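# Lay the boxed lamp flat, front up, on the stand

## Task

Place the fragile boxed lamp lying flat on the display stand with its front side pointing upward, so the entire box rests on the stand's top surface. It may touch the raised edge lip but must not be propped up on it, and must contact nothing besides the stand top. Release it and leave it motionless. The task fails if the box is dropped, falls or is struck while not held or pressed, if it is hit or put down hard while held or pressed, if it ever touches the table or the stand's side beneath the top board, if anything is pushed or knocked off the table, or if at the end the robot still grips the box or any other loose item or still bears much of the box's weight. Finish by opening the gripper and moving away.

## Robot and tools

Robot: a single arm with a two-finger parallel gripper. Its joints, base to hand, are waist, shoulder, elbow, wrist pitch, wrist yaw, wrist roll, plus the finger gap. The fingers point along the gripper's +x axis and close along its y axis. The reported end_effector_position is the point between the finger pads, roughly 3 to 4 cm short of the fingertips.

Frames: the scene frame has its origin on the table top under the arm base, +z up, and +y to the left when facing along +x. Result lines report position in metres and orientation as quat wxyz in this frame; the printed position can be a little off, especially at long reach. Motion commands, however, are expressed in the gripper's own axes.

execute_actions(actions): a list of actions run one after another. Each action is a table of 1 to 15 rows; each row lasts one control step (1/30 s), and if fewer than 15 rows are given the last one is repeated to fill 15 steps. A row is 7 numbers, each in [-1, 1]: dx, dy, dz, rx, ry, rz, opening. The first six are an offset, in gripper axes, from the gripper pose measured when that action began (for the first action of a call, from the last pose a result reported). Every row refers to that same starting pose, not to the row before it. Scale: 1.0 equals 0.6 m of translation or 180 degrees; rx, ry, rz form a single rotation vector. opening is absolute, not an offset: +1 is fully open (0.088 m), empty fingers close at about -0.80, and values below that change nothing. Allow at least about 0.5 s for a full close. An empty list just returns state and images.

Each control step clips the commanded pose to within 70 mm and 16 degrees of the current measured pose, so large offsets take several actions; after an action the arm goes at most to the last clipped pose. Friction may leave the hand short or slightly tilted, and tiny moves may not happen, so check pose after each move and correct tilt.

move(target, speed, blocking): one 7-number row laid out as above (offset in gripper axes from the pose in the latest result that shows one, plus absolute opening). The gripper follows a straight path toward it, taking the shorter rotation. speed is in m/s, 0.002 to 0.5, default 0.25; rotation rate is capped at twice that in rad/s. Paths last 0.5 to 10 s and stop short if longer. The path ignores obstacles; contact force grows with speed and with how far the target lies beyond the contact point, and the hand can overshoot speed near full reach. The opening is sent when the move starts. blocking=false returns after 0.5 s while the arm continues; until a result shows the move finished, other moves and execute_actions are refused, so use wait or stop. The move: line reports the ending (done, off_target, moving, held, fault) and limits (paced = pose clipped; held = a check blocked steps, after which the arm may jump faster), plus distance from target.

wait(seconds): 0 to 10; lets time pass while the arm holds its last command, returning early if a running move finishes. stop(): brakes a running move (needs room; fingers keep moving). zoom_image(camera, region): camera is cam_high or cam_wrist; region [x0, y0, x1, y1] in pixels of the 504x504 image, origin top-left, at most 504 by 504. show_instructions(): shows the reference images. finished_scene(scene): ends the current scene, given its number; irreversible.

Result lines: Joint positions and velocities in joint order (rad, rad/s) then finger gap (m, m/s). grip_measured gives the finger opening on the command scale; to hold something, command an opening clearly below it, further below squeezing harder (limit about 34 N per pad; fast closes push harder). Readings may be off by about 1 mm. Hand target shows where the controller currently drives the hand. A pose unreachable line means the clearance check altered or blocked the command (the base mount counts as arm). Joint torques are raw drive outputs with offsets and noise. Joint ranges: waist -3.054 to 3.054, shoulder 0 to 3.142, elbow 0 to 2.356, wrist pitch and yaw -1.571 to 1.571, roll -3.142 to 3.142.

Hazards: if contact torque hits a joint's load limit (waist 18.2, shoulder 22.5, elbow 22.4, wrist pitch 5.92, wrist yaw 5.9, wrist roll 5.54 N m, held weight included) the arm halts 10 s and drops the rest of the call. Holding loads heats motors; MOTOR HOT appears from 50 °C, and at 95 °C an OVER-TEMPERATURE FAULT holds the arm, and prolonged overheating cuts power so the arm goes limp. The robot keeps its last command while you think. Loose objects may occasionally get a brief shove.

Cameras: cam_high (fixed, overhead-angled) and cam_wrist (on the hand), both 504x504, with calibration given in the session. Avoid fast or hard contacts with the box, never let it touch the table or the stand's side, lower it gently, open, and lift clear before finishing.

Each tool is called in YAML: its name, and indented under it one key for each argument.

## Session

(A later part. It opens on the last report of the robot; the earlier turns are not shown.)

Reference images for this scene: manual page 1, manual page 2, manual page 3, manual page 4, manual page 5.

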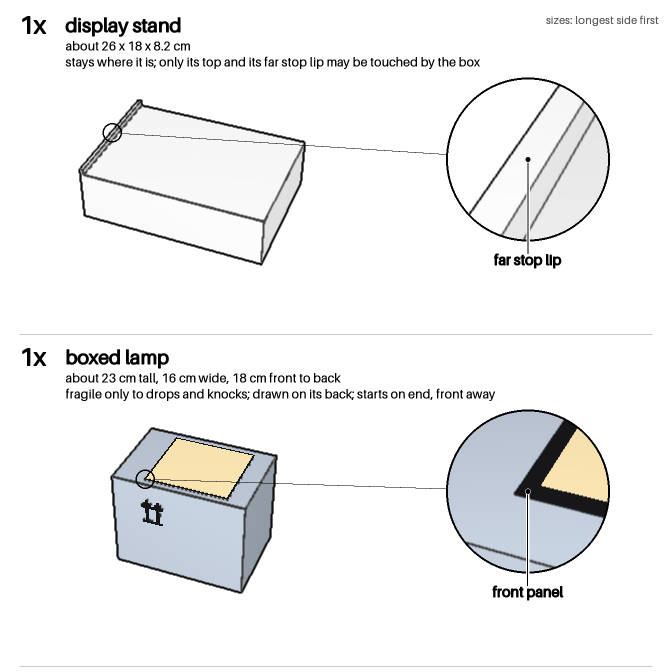

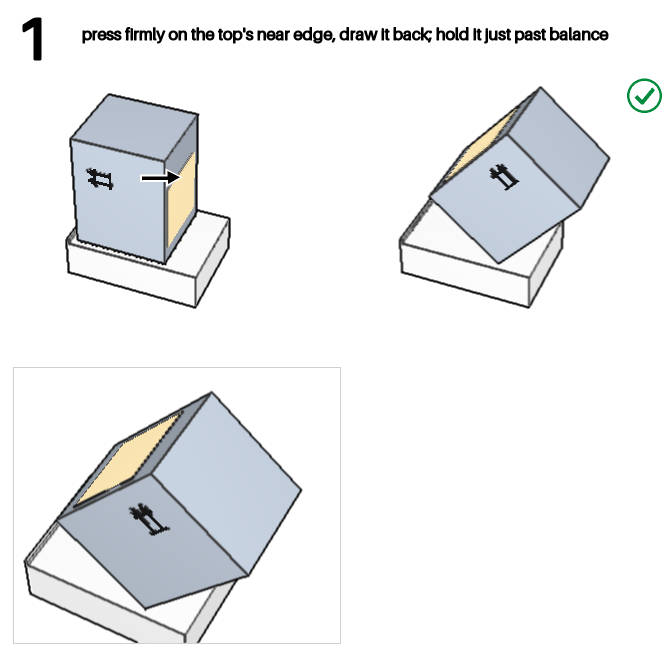

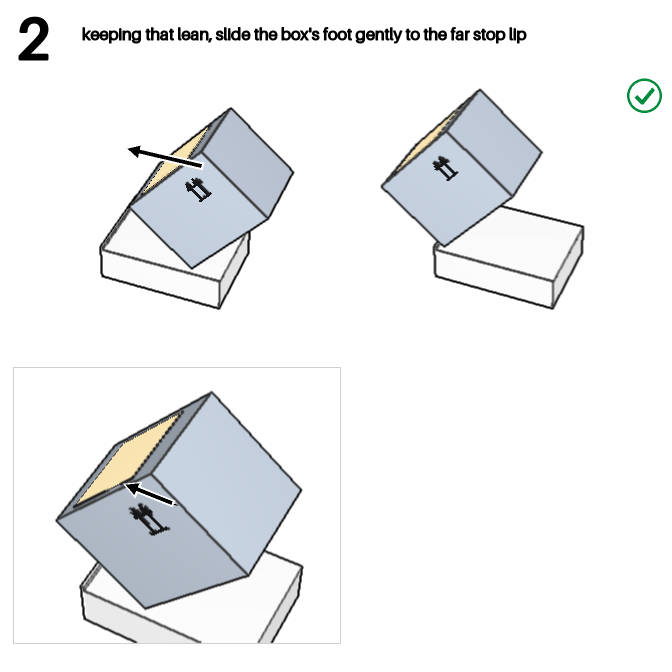

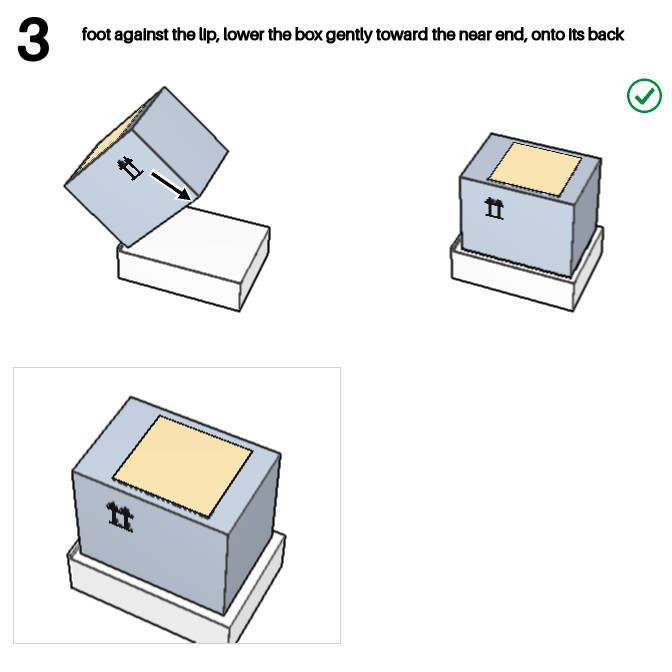

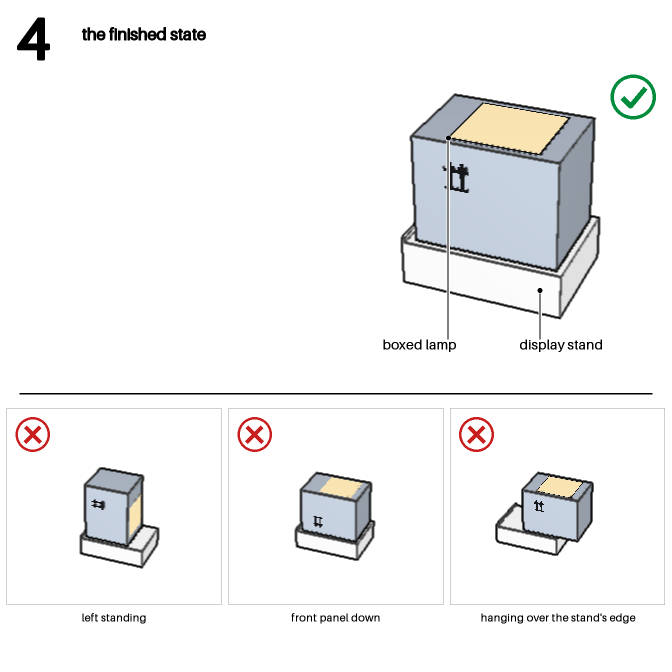

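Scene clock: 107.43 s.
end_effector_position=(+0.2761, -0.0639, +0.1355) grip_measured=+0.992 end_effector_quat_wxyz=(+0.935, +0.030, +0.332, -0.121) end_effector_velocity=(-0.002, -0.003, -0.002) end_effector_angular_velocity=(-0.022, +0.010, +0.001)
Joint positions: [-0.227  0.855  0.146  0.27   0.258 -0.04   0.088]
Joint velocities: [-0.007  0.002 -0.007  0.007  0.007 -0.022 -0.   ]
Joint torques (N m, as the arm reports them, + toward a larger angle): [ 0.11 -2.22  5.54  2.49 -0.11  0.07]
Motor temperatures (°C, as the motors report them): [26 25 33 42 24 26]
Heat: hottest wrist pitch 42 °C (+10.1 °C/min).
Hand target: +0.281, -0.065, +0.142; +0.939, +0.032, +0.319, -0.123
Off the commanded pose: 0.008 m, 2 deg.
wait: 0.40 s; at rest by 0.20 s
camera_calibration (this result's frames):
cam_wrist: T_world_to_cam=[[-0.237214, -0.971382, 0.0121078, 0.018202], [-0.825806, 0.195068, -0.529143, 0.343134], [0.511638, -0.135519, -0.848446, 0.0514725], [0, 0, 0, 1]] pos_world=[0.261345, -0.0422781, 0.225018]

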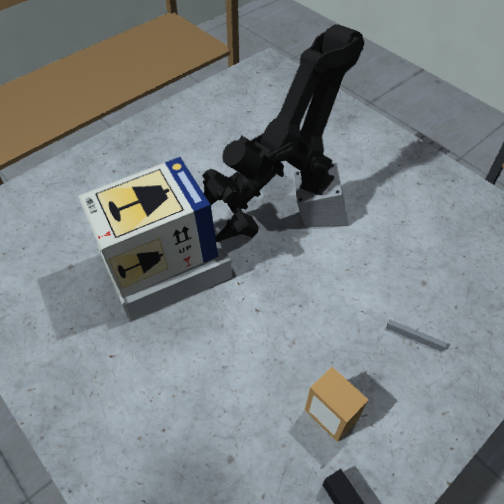

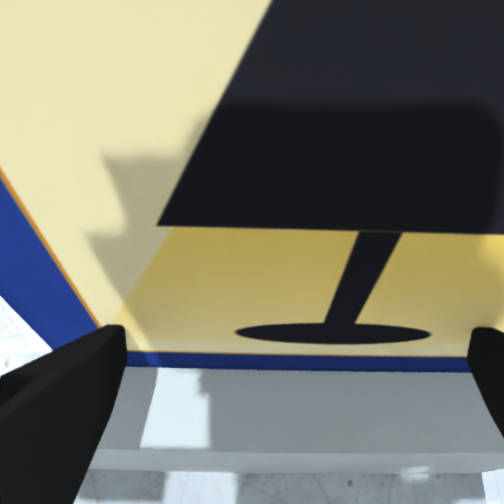

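execute_actions:
  actions:
    - [[0,0,0.0135,0.002,-0.008,0,1],[0.0006,0,0.0125,0.002,-0.008,0,1],[0.0013,0,0.0116,0.002,-0.008,0,1],[0.0019,0,0.0106,0.002,-0.008,0,1],[0.0026,0,0.0096,0.002,-0.008,0,1],[0.0032,0,0.0087,0.002,-0.008,0,1],[0.0039,0,0.0077,0.002,-0.008,0,1],[0.0045,0,0.0068,0.002,-0.008,0,1],[0.0051,0,0.0058,0.002,-0.008,0,1],[0.0058,0,0.0048,0.002,-0.008,0,1],[0.0064,0,0.0039,0.002,-0.008,0,1],[0.0071,0,0.0029,0.002,-0.008,0,1],[0.0077,0,0.0019,0.002,-0.008,0,1],[0.0084,0,0.001,0.002,-0.008,0,1],[0.009,0,0,0.002,-0.008,0,1]]

wait:
  seconds: 0.4

zoom_image:
  camera: "cam_high"
  region: [70, 220, 250, 330]

Scene clock: 115.43 s.
end_effector_position=(+0.2752, -0.0637, +0.1280) grip_measured=+0.992 end_effector_quat_wxyz=(+0.935, +0.028, +0.333, -0.121) end_effector_velocity=(-0.003, +0.002, -0.016) end_effector_angular_velocity=(-0.027, -0.019, +0.017)
Joint positions: [-0.233  0.898  0.124  0.335  0.253 -0.045  0.088]
Joint velocities: [-0.007  0.095 -0.076  0.198 -0.007 -0.037 -0.   ]
Joint torques (N m, as the arm reports them, + toward a larger angle): [ 0.01 -2.19  5.31  2.48 -0.17  0.09]
Motor temperatures (°C, as the motors report them): [26 25 33 44 24 26]
Heat: hottest wrist pitch 44 °C (+13.1 °C/min).
Hand target: +0.280, -0.065, +0.132; +0.939, +0.031, +0.320, -0.122
Off the commanded pose: 0.007 m, 2 deg.
camera_calibration (this result's frames):
cam_wrist: T_world_to_cam=[[-0.236926, -0.971413, 0.0149562, 0.0177745], [-0.827212, 0.193634, -0.527471, 0.338489], [0.509496, -0.137343, -0.849442, 0.0462197], [0, 0, 0, 1]] pos_world=[0.260665, -0.0419289, 0.217538]

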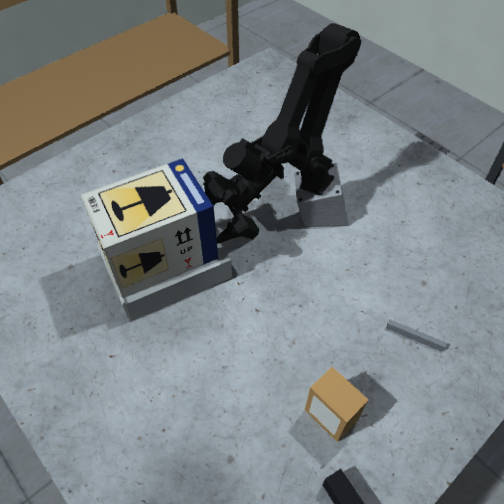

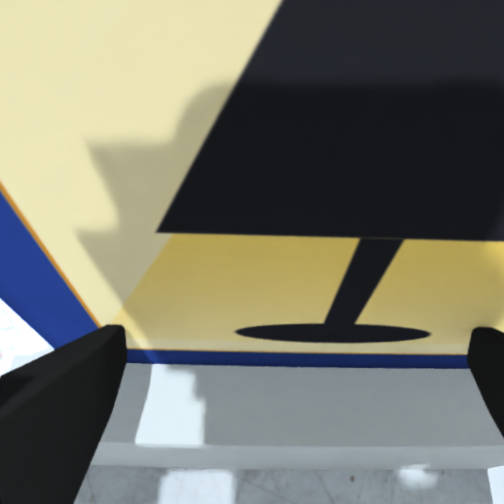

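Scene clock: 115.83 s.
end_effector_position=(+0.2752, -0.0636, +0.1275) grip_measured=+0.992 end_effector_quat_wxyz=(+0.936, +0.028, +0.330, -0.121) end_effector_velocity=(-0.003, +0.001, -0.003) end_effector_angular_velocity=(+0.010, +0.010, +0.001)
Joint positions: [-0.234  0.904  0.117  0.354  0.252 -0.047  0.088]
Joint velocities: [-0.002 -0.002 -0.007 -0.007 -0.007  0.007 -0.   ]
Joint torques (N m, as the arm reports them, + toward a larger angle): [-0.09 -1.61  5.33  2.42 -0.17  0.11]
Motor temperatures (°C, as the motors report them): [26 25 33 44 24 26]
Heat: hottest wrist pitch 44 °C (+13.0 °C/min).
Hand target: +0.280, -0.065, +0.132; +0.939, +0.031, +0.320, -0.122
Off the commanded pose: 0.007 m, 1 deg.
wait: 0.40 s; at rest by 0.17 s
camera_calibration (this result's frames):
cam_wrist: T_world_to_cam=[[-0.236736, -0.971459, 0.0149743, 0.0178194], [-0.823863, 0.192552, -0.533079, 0.337905], [0.514981, -0.138536, -0.845933, 0.0437538], [0, 0, 0, 1]] pos_world=[0.260074, -0.0416919, 0.216876]

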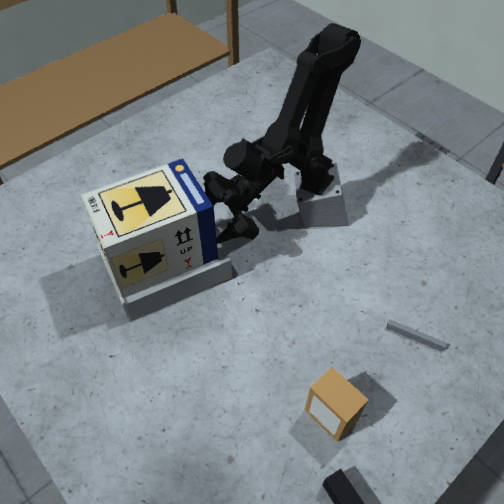

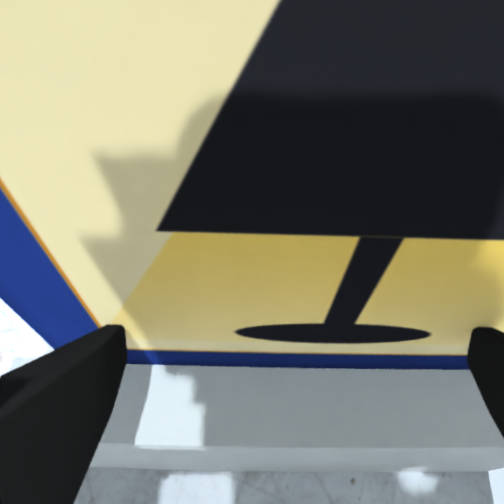

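Region (70, 220, 250, 330) of cam_high's 504x504 image, scaled by 2.800, with more detail than that image has.

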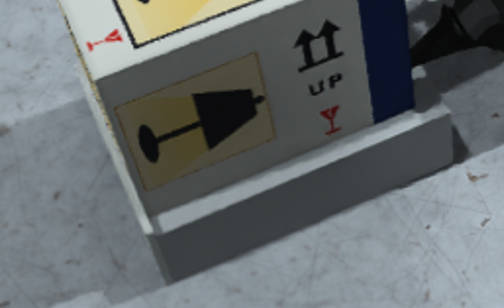

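Just landing; push the target a bit lower to confirm, then retreat.

execute_actions:
  actions:
    - [[0.002,0,0.011,0.002,-0.006,0,1],[0.0025,0,0.010,0.002,-0.006,0,1],[0.003,0,0.009,0.002,-0.006,0,1],[0.0036,0,0.008,0.002,-0.006,0,1],[0.0042,0,0.007,0.002,-0.006,0,1],[0.0048,0,0.006,0.002,-0.006,0,1],[0.0054,0,0.005,0.002,-0.006,0,1],[0.006,0,0.004,0.002,-0.006,0,1],[0.0066,0,0.003,0.002,-0.006,0,1],[0.0072,0,0.002,0.002,-0.006,0,1],[0.0078,0,0.001,0.002,-0.006,0,1],[0.0084,0,0,0.002,-0.006,0,1]]

wait:
  seconds: 0.3

Scene clock: 120.60 s.
end_effector_position=(+0.2750, -0.0632, +0.1251) grip_measured=+0.992 end_effector_quat_wxyz=(+0.939, +0.026, +0.320, -0.122) end_effector_velocity=(-0.000, -0.001, -0.002) end_effector_angular_velocity=(-0.017, -0.027, +0.007)
Joint positions: [-0.234  0.929  0.092  0.426  0.251 -0.053  0.088]
Joint velocities: [-0.007  0.032 -0.032  0.095 -0.007 -0.022  0.   ]
Joint torques (N m, as the arm reports them, + toward a larger angle): [-0.57  0.9   5.77  1.96 -0.28  0.17]
Motor temperatures (°C, as the motors report them): [26 25 33 44 24 26]
Heat: hottest wrist pitch 44 °C (+13.2 °C/min).
Hand target: +0.279, -0.065, +0.124; +0.939, +0.030, +0.321, -0.123
Off the commanded pose: 0.004 m, 0 deg.
camera_calibration (this result's frames):
cam_wrist: T_world_to_cam=[[-0.236415, -0.971516, 0.0162879, 0.017956], [-0.813104, 0.188633, -0.550709, 0.335384], [0.53195, -0.14344, -0.834539, 0.0355254], [0, 0, 0, 1]] pos_world=[0.258049, -0.0407243, 0.214054]

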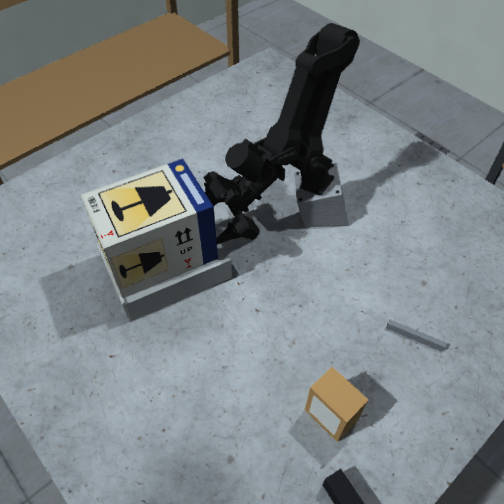

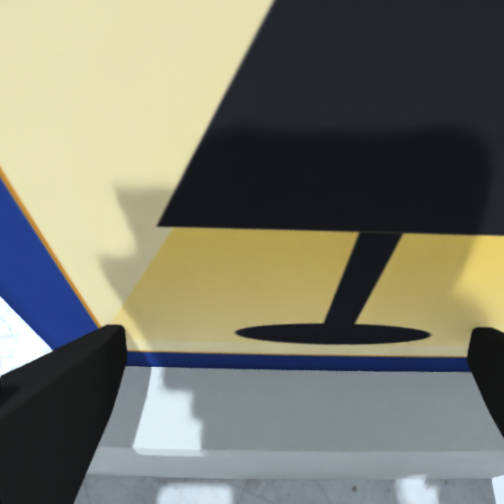

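Scene clock: 120.90 s.
end_effector_position=(+0.2750, -0.0632, +0.1250) grip_measured=+0.992 end_effector_quat_wxyz=(+0.940, +0.026, +0.318, -0.122) end_effector_velocity=(-0.002, -0.003, -0.002) end_effector_angular_velocity=(-0.011, +0.007, -0.008)
Joint positions: [-0.234  0.931  0.088  0.436  0.251 -0.055  0.088]
Joint velocities: [-0.007  0.002 -0.007  0.007  0.007 -0.007 -0.   ]
Joint torques (N m, as the arm reports them, + toward a larger angle): [-0.55  0.86  5.84  1.89 -0.28  0.23]
Motor temperatures (°C, as the motors report them): [26 25 33 44 24 26]
Heat: hottest wrist pitch 44 °C (+13.2 °C/min).
Hand target: +0.279, -0.065, +0.124; +0.939, +0.030, +0.321, -0.123
Off the commanded pose: 0.004 m, 1 deg.
wait: 0.30 s; at rest by 0.17 s
camera_calibration (this result's frames):
cam_wrist: T_world_to_cam=[[-0.236341, -0.971527, 0.0166593, 0.0179106], [-0.811398, 0.187896, -0.553469, 0.335076], [0.53458, -0.144325, -0.832703, 0.0344076], [0, 0, 0, 1]] pos_world=[0.257719, -0.0405929, 0.213807]

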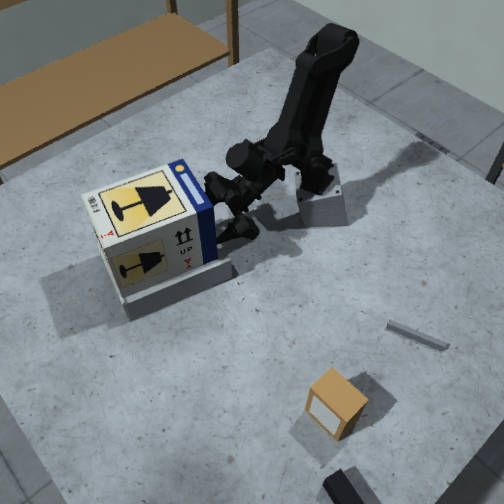

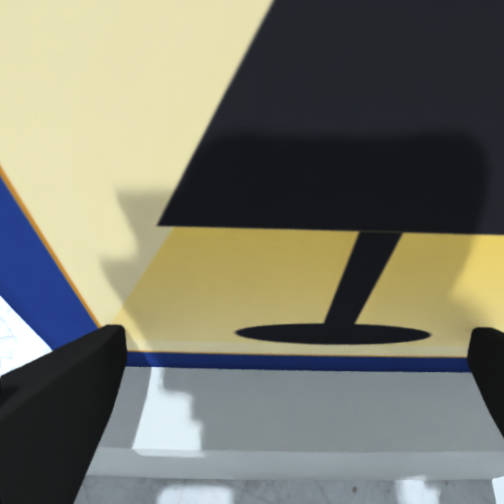

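move:
  target: [-0.07,0,-0.005,0,0.03,0,1]
  speed: 0.05

Scene clock: 123.87 s.
end_effector_position=(+0.2381, -0.0528, +0.1417) grip_measured=+0.992 end_effector_quat_wxyz=(+0.921, +0.029, +0.370, -0.119) end_effector_velocity=(-0.006, +0.001, -0.002) end_effector_angular_velocity=(-0.009, +0.027, +0.012)
Joint positions: [-0.127  0.535  0.149 -0.153  0.349  0.023  0.088]
Joint velocities: [ 0.007 -0.022  0.002 -0.051  0.007 -0.007 -0.   ]
Joint torques (N m, as the arm reports them, + toward a larger angle): [ 0.34 -1.52  6.53  1.07  0.1   0.17]
Motor temperatures (°C, as the motors report them): [26 25 33 44 24 26]
Heat: hottest wrist pitch 44 °C (+13.2 °C/min).
Hand target: +0.241, -0.054, +0.148; +0.924, +0.032, +0.362, -0.121
Off the commanded pose: 0.007 m, 1 deg.
move: done
camera_calibration (this result's frames):
cam_wrist: T_world_to_cam=[[-0.232896, -0.972268, 0.0213254, 0.0174797], [-0.866628, 0.197541, -0.458184, 0.312672], [0.441265, -0.12519, -0.888601, 0.100666], [0, 0, 0, 1]] pos_world=[0.230621, -0.0321683, 0.232341]

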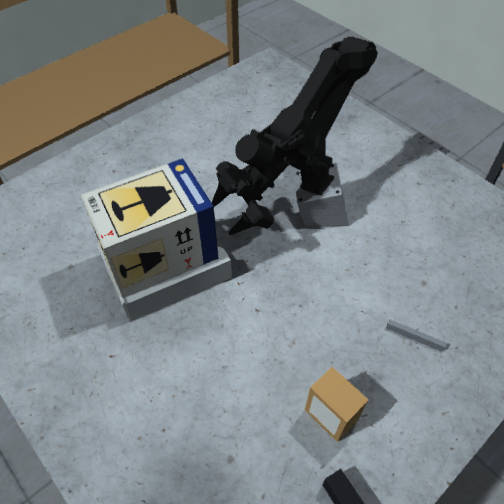

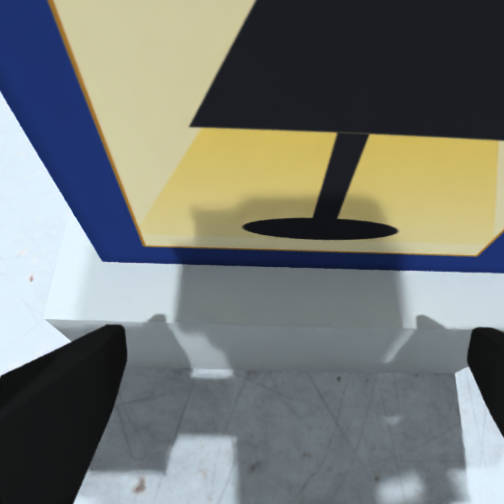

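move:
  target: [-0.03,-0.07,0.02,0,0,0,1]
  speed: 0.1

Scene clock: 128.57 s.
end_effector_position=(+0.2213, -0.0896, +0.1579) grip_measured=+0.992 end_effector_quat_wxyz=(+0.918, +0.032, +0.377, -0.119) end_effector_velocity=(-0.003, -0.003, +0.002) end_effector_angular_velocity=(-0.003, +0.003, +0.013)
Joint positions: [-0.519  0.389  0.218 -0.347  0.009 -0.169  0.088]
Joint velocities: [-0.051 -0.012  0.007 -0.022 -0.051 -0.037 -0.   ]
Joint torques (N m, as the arm reports them, + toward a larger angle): [-0.22 -1.21  6.86  1.1  -0.12 -0.13]
Motor temperatures (°C, as the motors report them): [26 25 34 43 24 26]
Heat: hottest wrist pitch 43 °C (+11.1 °C/min).
Hand target: +0.223, -0.091, +0.164; +0.921, +0.030, +0.369, -0.119
Off the commanded pose: 0.007 m, 1 deg.
move: done
camera_calibration (this result's frames):
cam_wrist: T_world_to_cam=[[-0.234875, -0.971875, 0.0171107, -0.021412], [-0.87255, 0.203048, -0.444329, 0.312425], [0.428358, -0.119292, -0.8957, 0.122412], [0, 0, 0, 1]] pos_world=[0.215141, -0.0696443, 0.248831]

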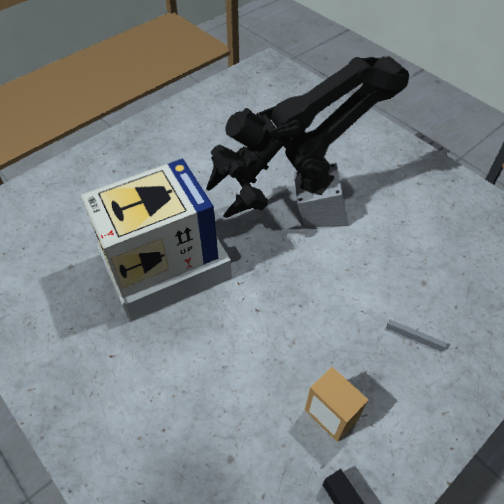

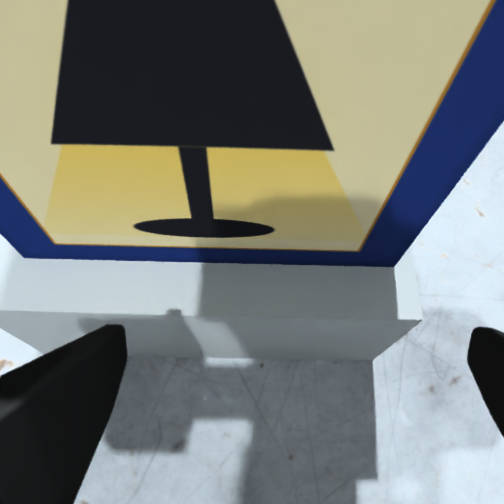

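Margin is fine on both sides.

finished_scene:
  scene: 2

The scene is finished: the task was done.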